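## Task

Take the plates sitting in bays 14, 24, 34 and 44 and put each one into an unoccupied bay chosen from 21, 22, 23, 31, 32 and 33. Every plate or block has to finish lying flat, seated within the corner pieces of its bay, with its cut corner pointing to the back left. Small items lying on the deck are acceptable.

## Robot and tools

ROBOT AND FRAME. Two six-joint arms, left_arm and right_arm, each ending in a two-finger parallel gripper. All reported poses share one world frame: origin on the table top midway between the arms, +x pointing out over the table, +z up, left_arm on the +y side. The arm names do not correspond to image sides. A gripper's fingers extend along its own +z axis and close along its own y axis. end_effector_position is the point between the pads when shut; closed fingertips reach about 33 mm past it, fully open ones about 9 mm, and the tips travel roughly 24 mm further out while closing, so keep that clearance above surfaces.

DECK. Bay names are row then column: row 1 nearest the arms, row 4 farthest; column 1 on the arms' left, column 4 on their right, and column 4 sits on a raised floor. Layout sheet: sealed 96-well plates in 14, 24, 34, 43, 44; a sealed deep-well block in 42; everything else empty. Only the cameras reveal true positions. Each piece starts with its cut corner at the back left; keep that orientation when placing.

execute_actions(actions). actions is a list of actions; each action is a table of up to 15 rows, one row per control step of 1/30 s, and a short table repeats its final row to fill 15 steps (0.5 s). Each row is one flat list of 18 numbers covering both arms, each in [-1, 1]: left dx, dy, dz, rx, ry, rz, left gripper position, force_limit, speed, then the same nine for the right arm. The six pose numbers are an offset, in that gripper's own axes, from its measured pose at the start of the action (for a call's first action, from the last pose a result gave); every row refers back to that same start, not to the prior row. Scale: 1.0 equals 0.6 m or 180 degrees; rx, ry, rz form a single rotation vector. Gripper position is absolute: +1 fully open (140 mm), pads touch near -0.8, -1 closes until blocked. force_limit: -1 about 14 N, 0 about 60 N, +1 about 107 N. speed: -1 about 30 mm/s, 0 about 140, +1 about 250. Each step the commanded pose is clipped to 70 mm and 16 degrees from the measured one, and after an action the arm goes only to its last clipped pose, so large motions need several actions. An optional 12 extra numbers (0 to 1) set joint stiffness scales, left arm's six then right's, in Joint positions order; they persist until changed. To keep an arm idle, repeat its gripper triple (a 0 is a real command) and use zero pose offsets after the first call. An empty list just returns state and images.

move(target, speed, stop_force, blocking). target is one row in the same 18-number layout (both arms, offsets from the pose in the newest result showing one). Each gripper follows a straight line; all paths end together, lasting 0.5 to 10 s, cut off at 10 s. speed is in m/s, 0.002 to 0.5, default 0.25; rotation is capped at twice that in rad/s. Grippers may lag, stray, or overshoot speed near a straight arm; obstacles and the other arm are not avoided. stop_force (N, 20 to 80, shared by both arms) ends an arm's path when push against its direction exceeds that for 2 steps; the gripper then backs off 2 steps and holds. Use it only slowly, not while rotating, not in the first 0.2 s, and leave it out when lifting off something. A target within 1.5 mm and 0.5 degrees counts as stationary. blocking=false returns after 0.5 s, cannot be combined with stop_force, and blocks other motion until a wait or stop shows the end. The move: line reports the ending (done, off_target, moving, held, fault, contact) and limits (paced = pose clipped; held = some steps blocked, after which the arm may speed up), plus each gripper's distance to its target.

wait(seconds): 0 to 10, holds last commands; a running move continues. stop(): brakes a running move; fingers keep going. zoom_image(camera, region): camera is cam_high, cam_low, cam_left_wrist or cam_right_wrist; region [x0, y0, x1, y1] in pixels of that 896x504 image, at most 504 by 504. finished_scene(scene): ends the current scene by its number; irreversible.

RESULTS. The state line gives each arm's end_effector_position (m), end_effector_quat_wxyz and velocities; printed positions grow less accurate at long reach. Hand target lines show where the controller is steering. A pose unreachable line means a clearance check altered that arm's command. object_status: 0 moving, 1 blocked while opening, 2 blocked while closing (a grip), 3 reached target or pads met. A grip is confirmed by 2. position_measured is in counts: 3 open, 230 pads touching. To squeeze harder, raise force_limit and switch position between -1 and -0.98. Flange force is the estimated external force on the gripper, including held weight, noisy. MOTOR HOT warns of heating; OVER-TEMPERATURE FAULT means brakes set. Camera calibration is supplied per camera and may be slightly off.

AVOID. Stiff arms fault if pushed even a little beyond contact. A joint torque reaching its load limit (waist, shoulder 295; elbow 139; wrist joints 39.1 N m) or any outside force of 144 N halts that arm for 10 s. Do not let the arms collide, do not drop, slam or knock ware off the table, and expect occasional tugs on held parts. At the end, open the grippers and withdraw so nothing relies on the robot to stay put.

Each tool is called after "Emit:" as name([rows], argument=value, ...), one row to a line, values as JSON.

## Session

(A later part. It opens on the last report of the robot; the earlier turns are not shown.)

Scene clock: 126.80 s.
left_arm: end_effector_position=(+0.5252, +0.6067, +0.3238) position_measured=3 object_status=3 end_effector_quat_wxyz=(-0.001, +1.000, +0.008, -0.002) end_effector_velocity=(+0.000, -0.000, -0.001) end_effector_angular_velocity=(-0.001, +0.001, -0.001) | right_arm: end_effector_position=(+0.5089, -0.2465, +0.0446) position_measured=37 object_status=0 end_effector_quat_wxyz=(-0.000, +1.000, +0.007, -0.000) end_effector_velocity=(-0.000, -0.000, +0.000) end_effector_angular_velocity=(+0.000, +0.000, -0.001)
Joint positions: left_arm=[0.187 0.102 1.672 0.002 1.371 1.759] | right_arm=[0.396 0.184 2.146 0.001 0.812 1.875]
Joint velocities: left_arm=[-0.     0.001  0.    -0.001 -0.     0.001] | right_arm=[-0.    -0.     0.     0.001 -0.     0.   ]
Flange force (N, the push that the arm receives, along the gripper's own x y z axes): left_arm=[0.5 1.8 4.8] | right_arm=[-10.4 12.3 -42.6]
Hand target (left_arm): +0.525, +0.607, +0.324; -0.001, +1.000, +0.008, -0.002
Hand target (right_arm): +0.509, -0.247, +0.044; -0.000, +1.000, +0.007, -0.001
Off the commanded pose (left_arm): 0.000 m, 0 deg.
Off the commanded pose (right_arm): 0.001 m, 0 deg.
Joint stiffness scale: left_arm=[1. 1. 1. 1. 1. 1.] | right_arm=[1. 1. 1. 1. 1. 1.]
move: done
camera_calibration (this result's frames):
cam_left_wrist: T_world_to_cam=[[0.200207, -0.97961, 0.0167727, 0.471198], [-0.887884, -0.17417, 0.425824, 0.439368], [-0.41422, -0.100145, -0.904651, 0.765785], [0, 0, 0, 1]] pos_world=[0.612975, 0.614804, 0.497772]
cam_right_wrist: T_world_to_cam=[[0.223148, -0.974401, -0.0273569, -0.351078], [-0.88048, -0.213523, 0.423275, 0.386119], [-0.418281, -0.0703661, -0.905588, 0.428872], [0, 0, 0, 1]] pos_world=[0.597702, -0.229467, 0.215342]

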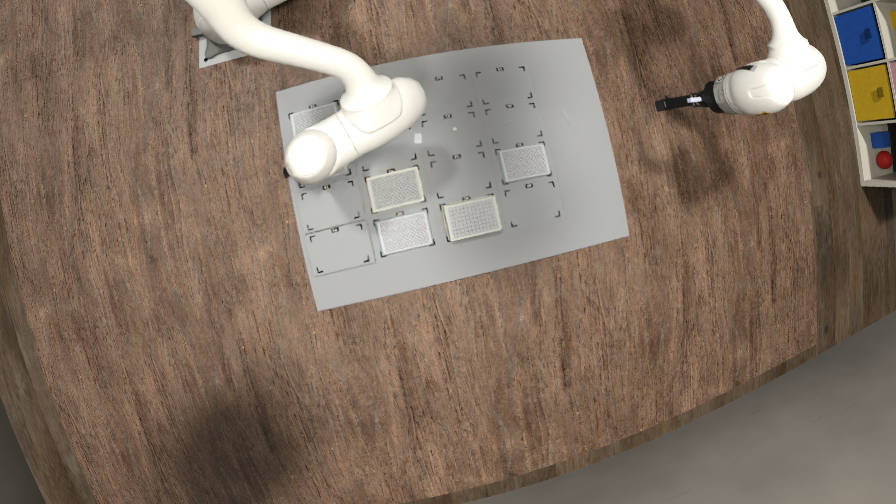

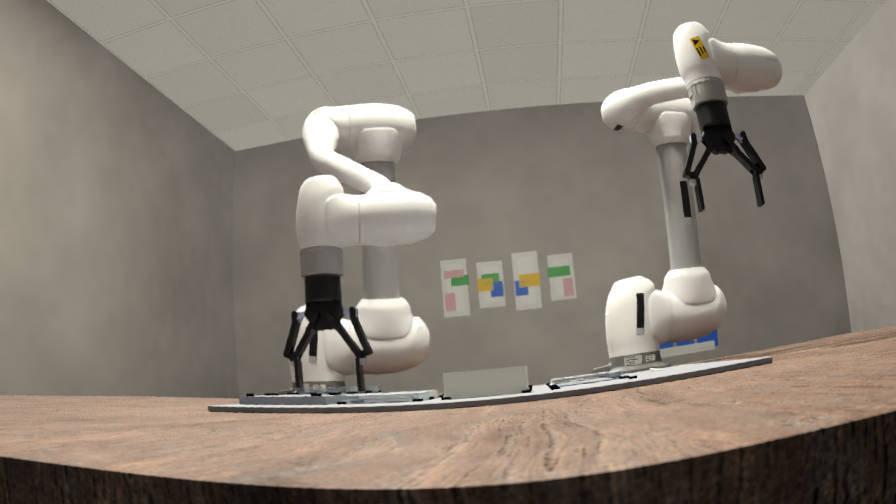

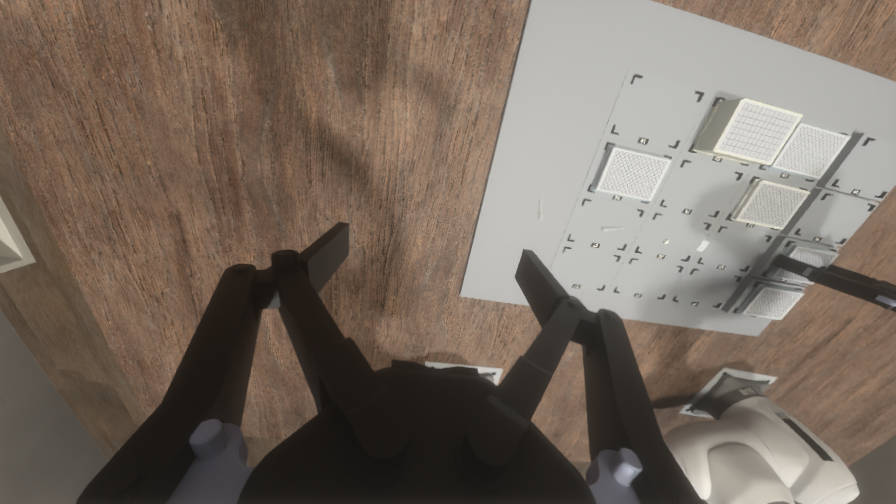

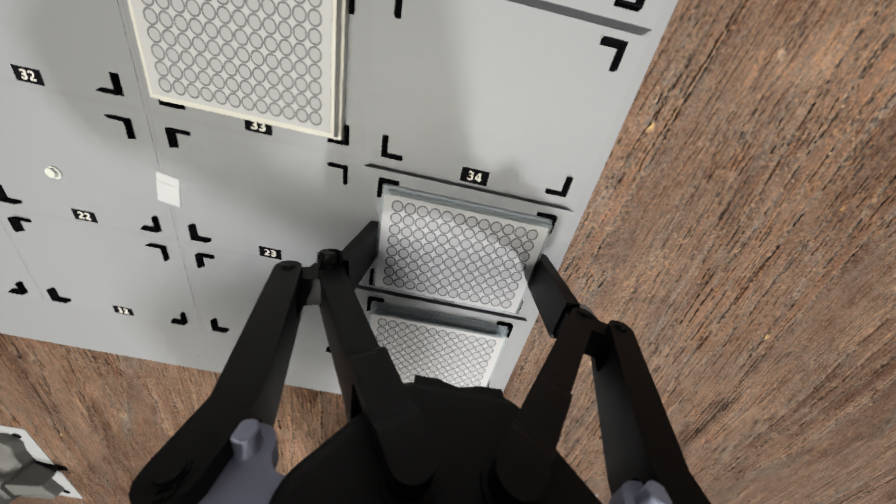

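Emit:
move(target=[0,0,0,0,0,0,1,0,0,0,0,-0.042,0,0,0,-1,0,-0.6], speed=0.08)

Emit:
move(target=[0,0,0,0,0,0,1,0,0,0.185,-0.546,0,0,0,0.002,-1,0,-0.6], speed=0.35)

Emit:
move(target=[0,0,0,0,0,0,1,0,0,0,0,0.052,0,0,0,-1,0,-0.6], speed=0.06)

Emit:
zoom_image(camera="cam_right_wrist", region=[320, 130, 620, 340])

Scene clock: 131.70 s.
left_arm: end_effector_position=(+0.5252, +0.6067, +0.3238) position_measured=3 object_status=3 end_effector_quat_wxyz=(-0.001, +1.000, +0.008, -0.002) end_effector_velocity=(-0.000, -0.000, +0.000) end_effector_angular_velocity=(-0.001, +0.001, +0.000) | right_arm: end_effector_position=(+0.5080, -0.2468, +0.0663) position_measured=39 object_status=2 end_effector_quat_wxyz=(+0.000, +1.000, +0.007, -0.001) end_effector_velocity=(-0.000, -0.000, +0.002) end_effector_angular_velocity=(-0.000, +0.001, -0.000)
Joint positions: left_arm=[0.187 0.102 1.672 0.002 1.371 1.759] | right_arm=[0.396 0.156 2.129 0.001 0.859 1.875]
Joint velocities: left_arm=[ 0.    -0.     0.    -0.001  0.001  0.   ] | right_arm=[-0.    -0.002 -0.002  0.     0.005  0.   ]
Flange force (N, the push that the arm receives, along the gripper's own x y z axes): left_arm=[-0.9 2.3 5.4] | right_arm=[3.3 9.2 5.3]
Hand target (left_arm): +0.525, +0.607, +0.324; -0.001, +1.000, +0.008, -0.002
Hand target (right_arm): +0.509, -0.247, +0.070; -0.000, +1.000, +0.007, -0.000
Off the commanded pose (left_arm): 0.000 m, 0 deg.
Off the commanded pose (right_arm): 0.004 m, 0 deg.
Joint stiffness scale: left_arm=[1. 1. 1. 1. 1. 1.] | right_arm=[1. 1. 1. 1. 1. 1.]
move: off_target (right_arm)
camera_calibration (this result's frames):
cam_left_wrist: T_world_to_cam=[[0.200207, -0.97961, 0.0167727, 0.471198], [-0.887885, -0.174169, 0.425824, 0.439368], [-0.41422, -0.100145, -0.904651, 0.765785], [0, 0, 0, 1]] pos_world=[0.612975, 0.614804, 0.497772]
cam_right_wrist: T_world_to_cam=[[0.223122, -0.974411, -0.0272144, -0.350562], [-0.879781, -0.213318, 0.42483, 0.375657], [-0.419764, -0.0708461, -0.904864, 0.448768], [0, 0, 0, 1]] pos_world=[0.597091, -0.229664, 0.236943]

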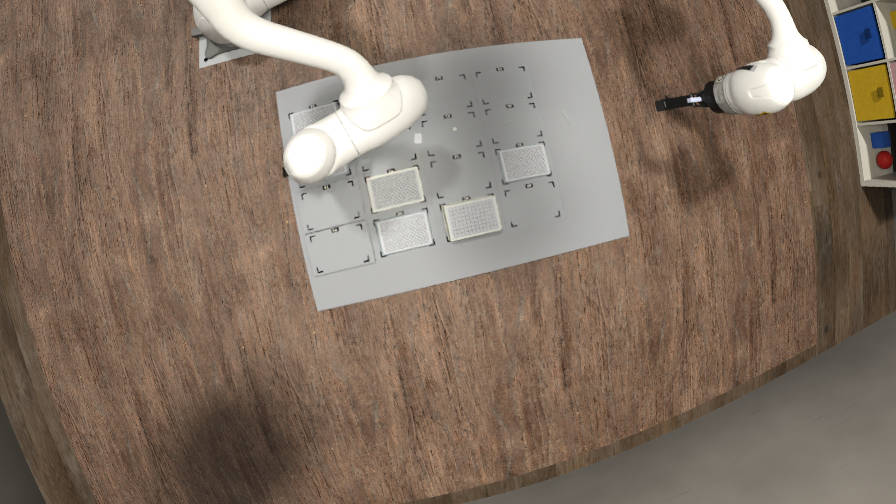

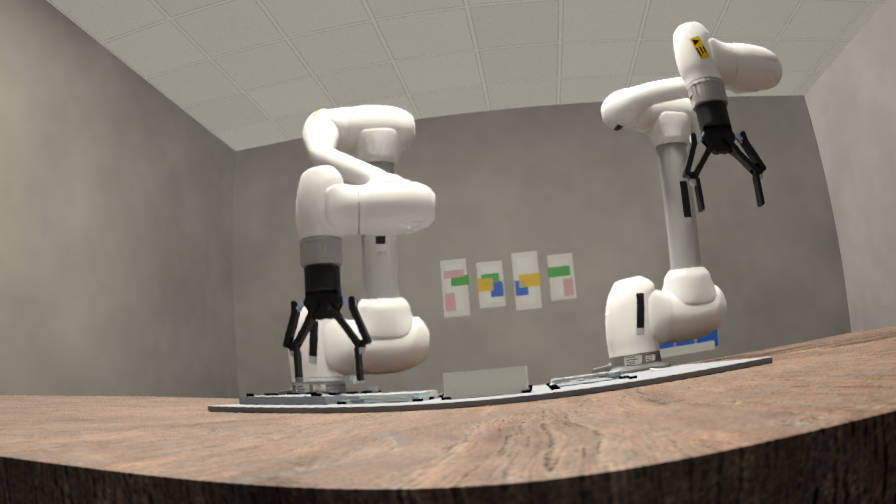

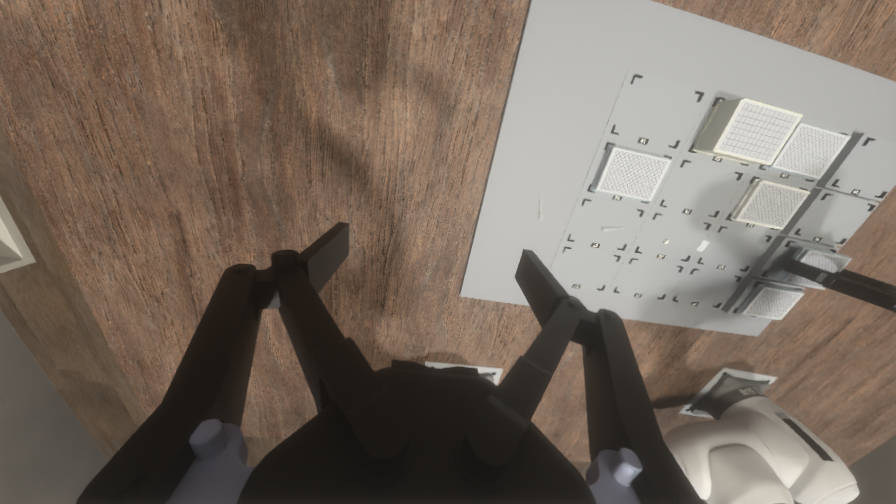

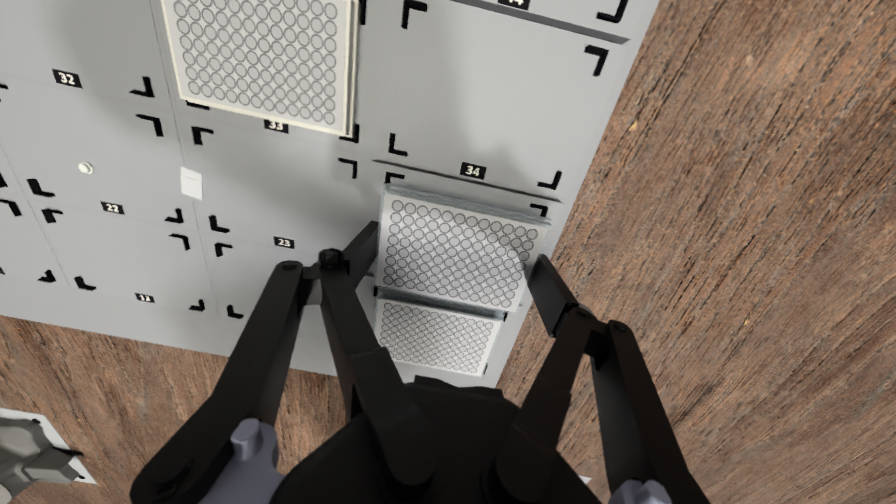

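Scene clock: 133.33 s.
left_arm: end_effector_position=(+0.5252, +0.6067, +0.3238) position_measured=3 object_status=3 end_effector_quat_wxyz=(-0.001, +1.000, +0.008, -0.002) end_effector_velocity=(+0.000, +0.000, +0.000) end_effector_angular_velocity=(-0.000, -0.001, +0.000) | right_arm: end_effector_position=(+0.6152, +0.0818, +0.0667) position_measured=39 object_status=2 end_effector_quat_wxyz=(-0.003, +1.000, +0.006, +0.000) end_effector_velocity=(+0.001, +0.002, +0.001) end_effector_angular_velocity=(-0.001, -0.000, -0.000)
Joint positions: left_arm=[0.187 0.102 1.672 0.002 1.371 1.759] | right_arm=[0.759 0.52  1.599 0.004 1.019 2.238]
Joint velocities: left_arm=[ 0. -0. -0. -0. -0.  0.] | right_arm=[ 0.001  0.003 -0.006 -0.001  0.003  0.003]
Flange force (N, the push that the arm receives, along the gripper's own x y z axes): left_arm=[0.3 1.2 5.2] | right_arm=[1.3 7.4 3.6]
Hand target (left_arm): +0.525, +0.607, +0.324; -0.001, +1.000, +0.008, -0.002
Hand target (right_arm): +0.615, +0.082, +0.066; -0.000, +1.000, +0.004, -0.001
Off the commanded pose (left_arm): 0.000 m, 0 deg.
Off the commanded pose (right_arm): 0.001 m, 0 deg.
Joint stiffness scale: left_arm=[1. 1. 1. 1. 1. 1.] | right_arm=[1. 1. 1. 1. 1. 1.]
move: done
camera_calibration (this result's frames):
cam_left_wrist: T_world_to_cam=[[0.200207, -0.97961, 0.0167728, 0.471198], [-0.887885, -0.174169, 0.425824, 0.439368], [-0.41422, -0.100145, -0.904651, 0.765785], [0, 0, 0, 1]] pos_world=[0.612975, 0.614804, 0.497772]
cam_right_wrist: T_world_to_cam=[[0.221701, -0.974593, -0.0318909, -0.0530936], [-0.881341, -0.214268, 0.421102, 0.541157], [-0.417236, -0.0652522, -0.906452, 0.515533], [0, 0, 0, 1]] pos_world=[0.703814, 0.0978476, 0.237731]

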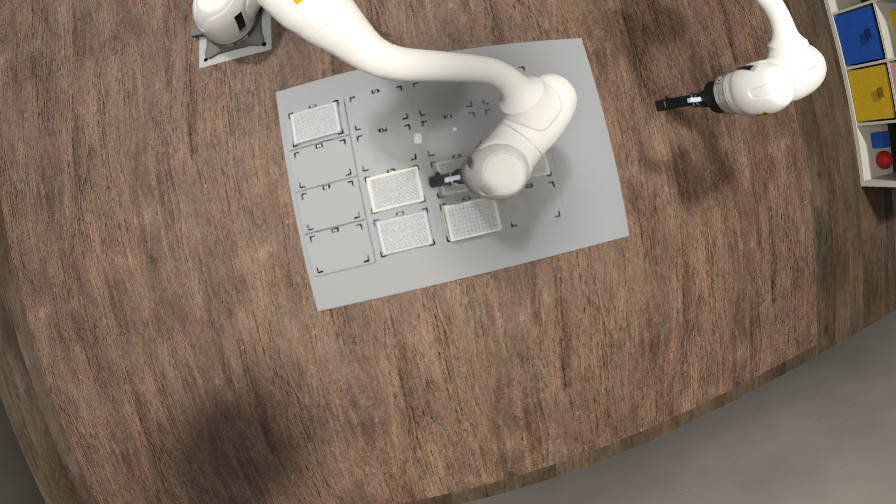

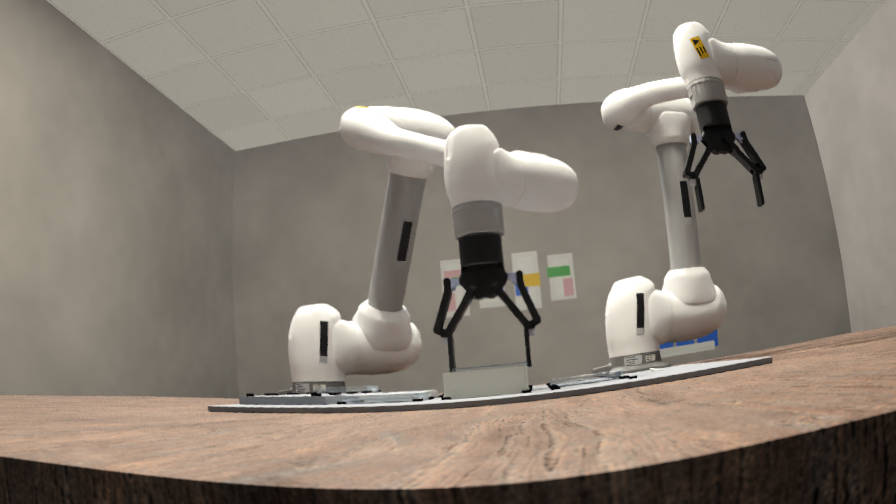

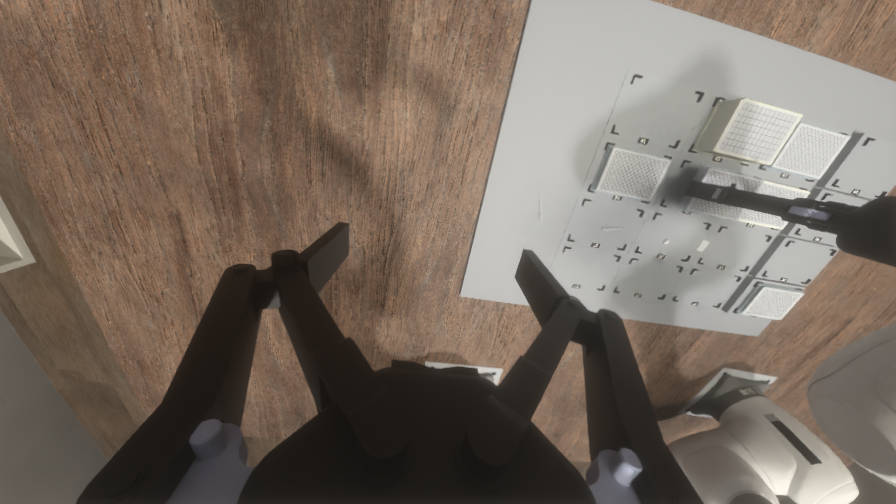

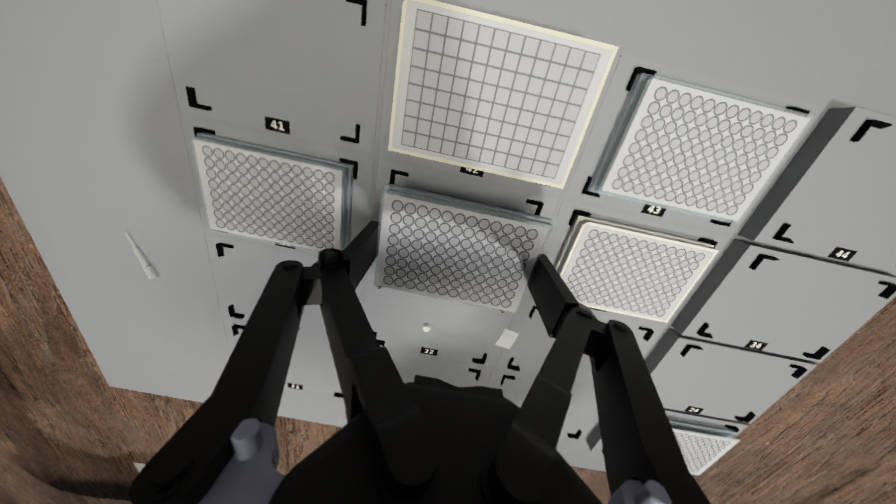

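Scene clock: 134.23 s.
left_arm: end_effector_position=(+0.5252, +0.6067, +0.3238) position_measured=3 object_status=3 end_effector_quat_wxyz=(-0.001, +1.000, +0.008, -0.002) end_effector_velocity=(-0.000, -0.000, +0.001) end_effector_angular_velocity=(+0.000, -0.000, +0.000) | right_arm: end_effector_position=(+0.6159, +0.0824, +0.0400) position_measured=39 object_status=2 end_effector_quat_wxyz=(-0.003, +1.000, +0.006, +0.001) end_effector_velocity=(+0.001, +0.000, -0.001) end_effector_angular_velocity=(+0.001, -0.002, -0.000)
Joint positions: left_arm=[0.187 0.102 1.672 0.002 1.371 1.759] | right_arm=[0.759 0.544 1.616 0.004 0.976 2.238]
Joint velocities: left_arm=[-0.    -0.001 -0.     0.     0.001 -0.   ] | right_arm=[-0.001  0.002  0.    -0.    -0.004 -0.   ]
Flange force (N, the push that the arm receives, along the gripper's own x y z axes): left_arm=[-0.1 1.1 5.0] | right_arm=[6.5 0.0 6.4]
Hand target (left_arm): +0.525, +0.607, +0.324; -0.001, +1.000, +0.008, -0.002
Hand target (right_arm): +0.615, +0.082, +0.036; -0.003, +1.000, +0.006, +0.000
Off the commanded pose (left_arm): 0.000 m, 0 deg.
Off the commanded pose (right_arm): 0.005 m, 0 deg.
Joint stiffness scale: left_arm=[1. 1. 1. 1. 1. 1.] | right_arm=[1. 1. 1. 1. 1. 1.]
move: off_target (right_arm)
camera_calibration (this result's frames):
cam_left_wrist: T_world_to_cam=[[0.200207, -0.97961, 0.0167727, 0.471198], [-0.887885, -0.17417, 0.425824, 0.439368], [-0.41422, -0.100145, -0.904651, 0.765785], [0, 0, 0, 1]] pos_world=[0.612975, 0.614804, 0.497772]
cam_right_wrist: T_world_to_cam=[[0.221586, -0.974598, -0.0325442, -0.0534569], [-0.881947, -0.214535, 0.419695, 0.553616], [-0.416015, -0.064296, -0.907082, 0.490866], [0, 0, 0, 1]] pos_world=[0.704313, 0.0982318, 0.211166]

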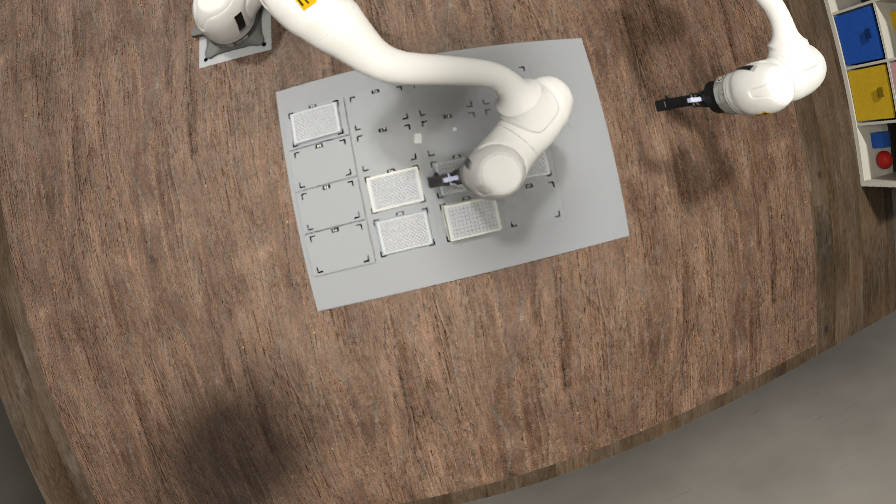

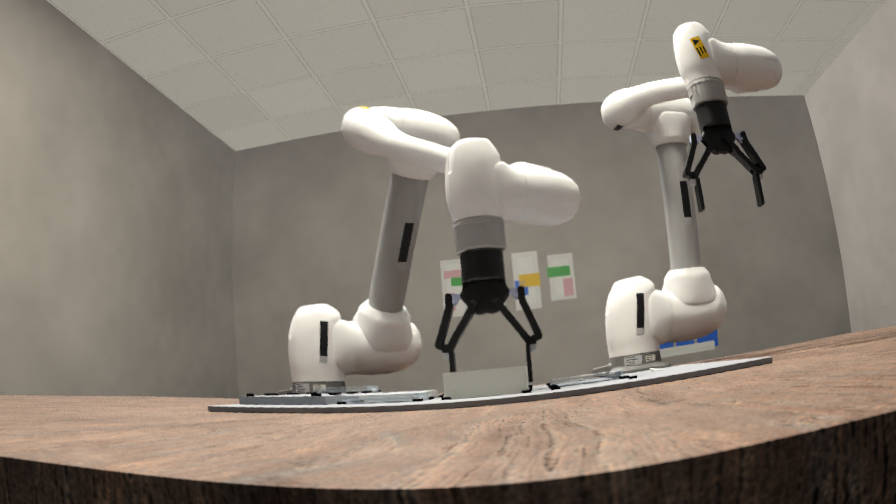

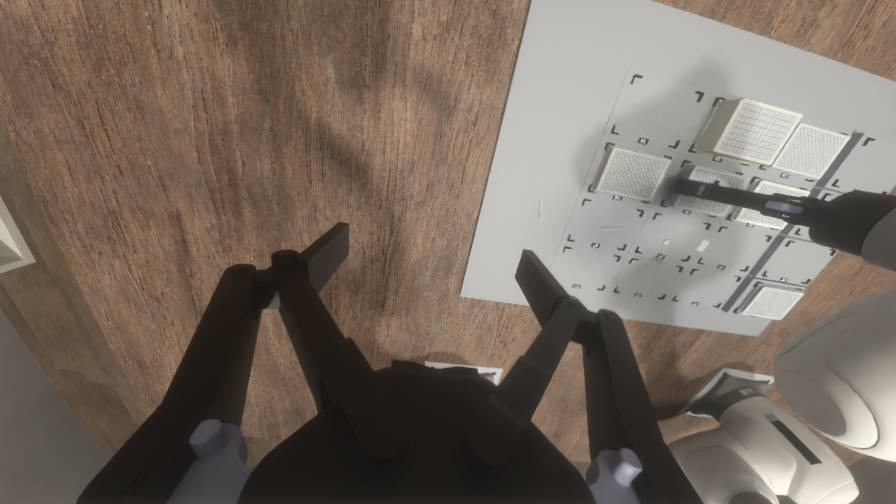

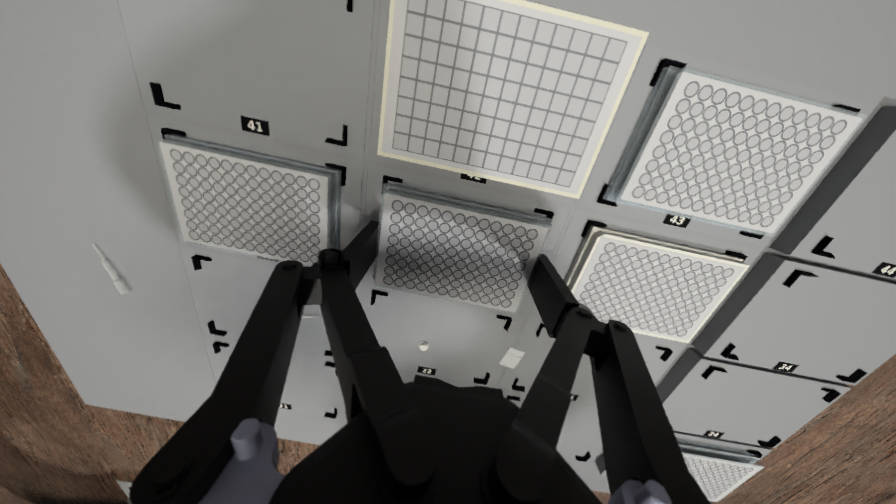

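Region (320, 130, 620, 340) of cam_right_wrist's 896x504 image, scaled by 1.680, with more detail than that image has; it fills the top 353 rows of this view, and the rest is white.

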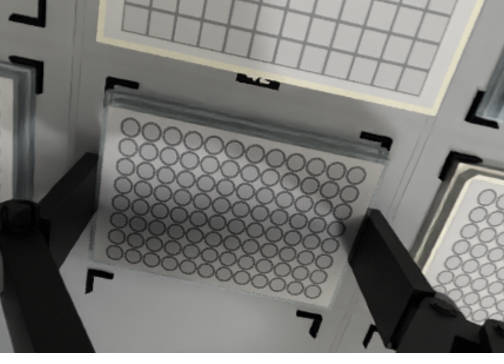

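Emit:
move(target=[0,0,0,0,0,0,1,0,0,-0.0005,0.002,0.026,0,0,0,-1,0,-0.6], speed=0.012, stop_force=20)

Emit:
zoom_image(camera="cam_right_wrist", region=[320, 130, 620, 340])

Scene clock: 138.13 s.
left_arm: end_effector_position=(+0.5252, +0.6067, +0.3238) position_measured=3 object_status=3 end_effector_quat_wxyz=(-0.001, +1.000, +0.008, -0.002) end_effector_velocity=(+0.000, +0.000, -0.001) end_effector_angular_velocity=(-0.000, +0.002, -0.000) | right_arm: end_effector_position=(+0.6161, +0.0825, +0.0311) position_measured=39 object_status=2 end_effector_quat_wxyz=(-0.004, +1.000, +0.006, +0.002) end_effector_velocity=(-0.000, -0.000, -0.000) end_effector_angular_velocity=(-0.000, +0.000, -0.000)
Joint positions: left_arm=[0.187 0.102 1.672 0.002 1.371 1.759] | right_arm=[0.759 0.551 1.623 0.004 0.96  2.238]
Joint velocities: left_arm=[-0.     0.002  0.     0.     0.     0.   ] | right_arm=[-0.    -0.     0.001  0.    -0.    -0.   ]
Flange force (N, the push that the arm receives, along the gripper's own x y z axes): left_arm=[-0.4 1.1 5.8] | right_arm=[0.3 7.4 -15.3]
Hand target (left_arm): +0.525, +0.607, +0.324; -0.001, +1.000, +0.008, -0.002
Hand target (right_arm): +0.616, +0.081, +0.024; -0.003, +1.000, +0.006, +0.001
Off the commanded pose (left_arm): 0.000 m, 0 deg.
Off the commanded pose (right_arm): 0.007 m, 0 deg.
Joint stiffness scale: left_arm=[1. 1. 1. 1. 1. 1.] | right_arm=[1. 1. 1. 1. 1. 1.]
move: off_target (right_arm)
camera_calibration (this result's frames):
cam_left_wrist: T_world_to_cam=[[0.200207, -0.97961, 0.0167726, 0.471198], [-0.887885, -0.174169, 0.425824, 0.439368], [-0.41422, -0.100145, -0.904651, 0.765785], [0, 0, 0, 1]] pos_world=[0.612975, 0.614804, 0.497772]
cam_right_wrist: T_world_to_cam=[[0.221592, -0.974562, -0.0335534, -0.0536137], [-0.882738, -0.215096, 0.417741, 0.558197], [-0.414332, -0.0629492, -0.907946, 0.481728], [0, 0, 0, 1]] pos_world=[0.704218, 0.0981404, 0.202403]

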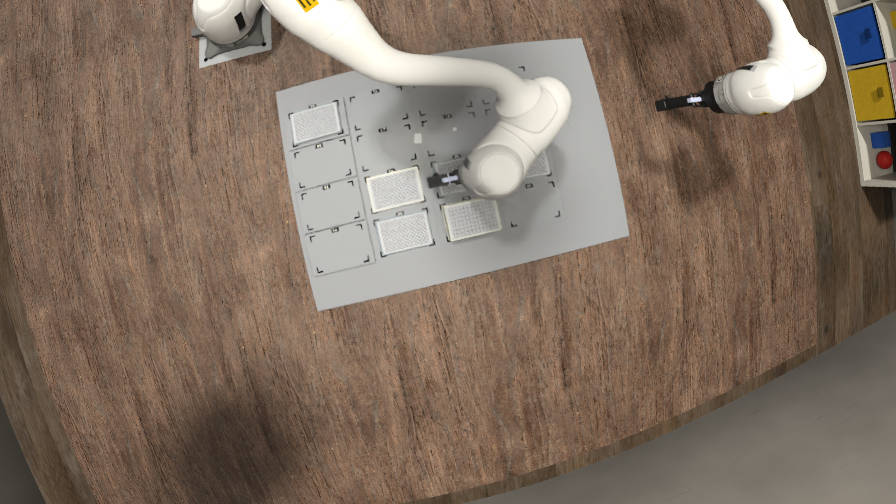

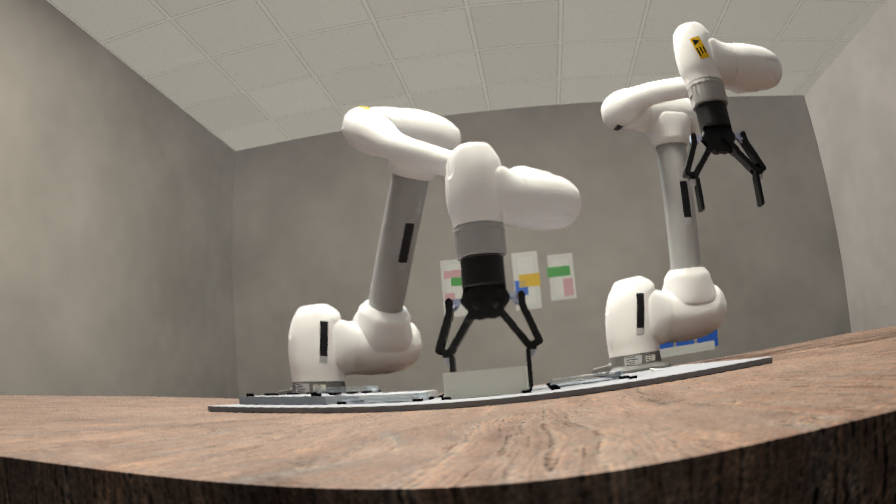

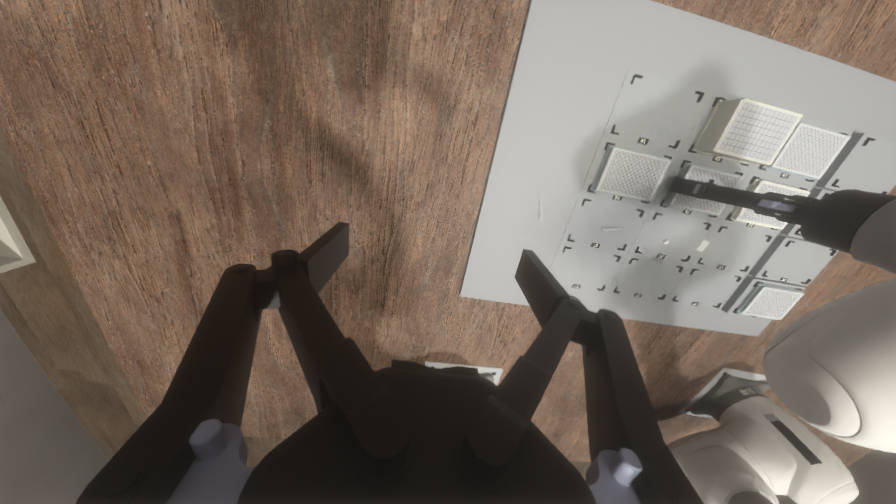

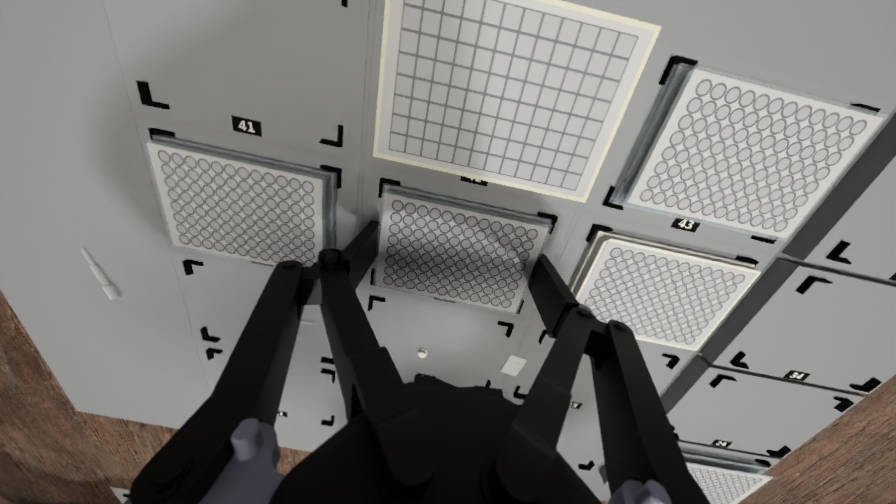

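Region (320, 130, 620, 340) of cam_right_wrist's 896x504 image, scaled by 1.680, with more detail than that image has; it fills the top 353 rows of this view, and the rest is white.

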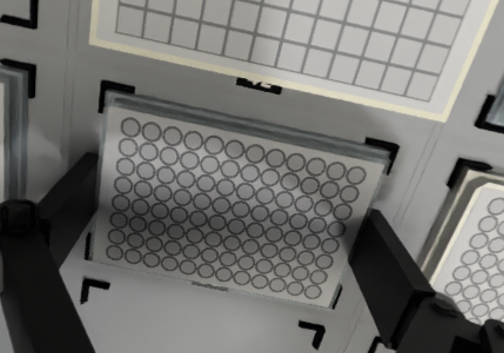

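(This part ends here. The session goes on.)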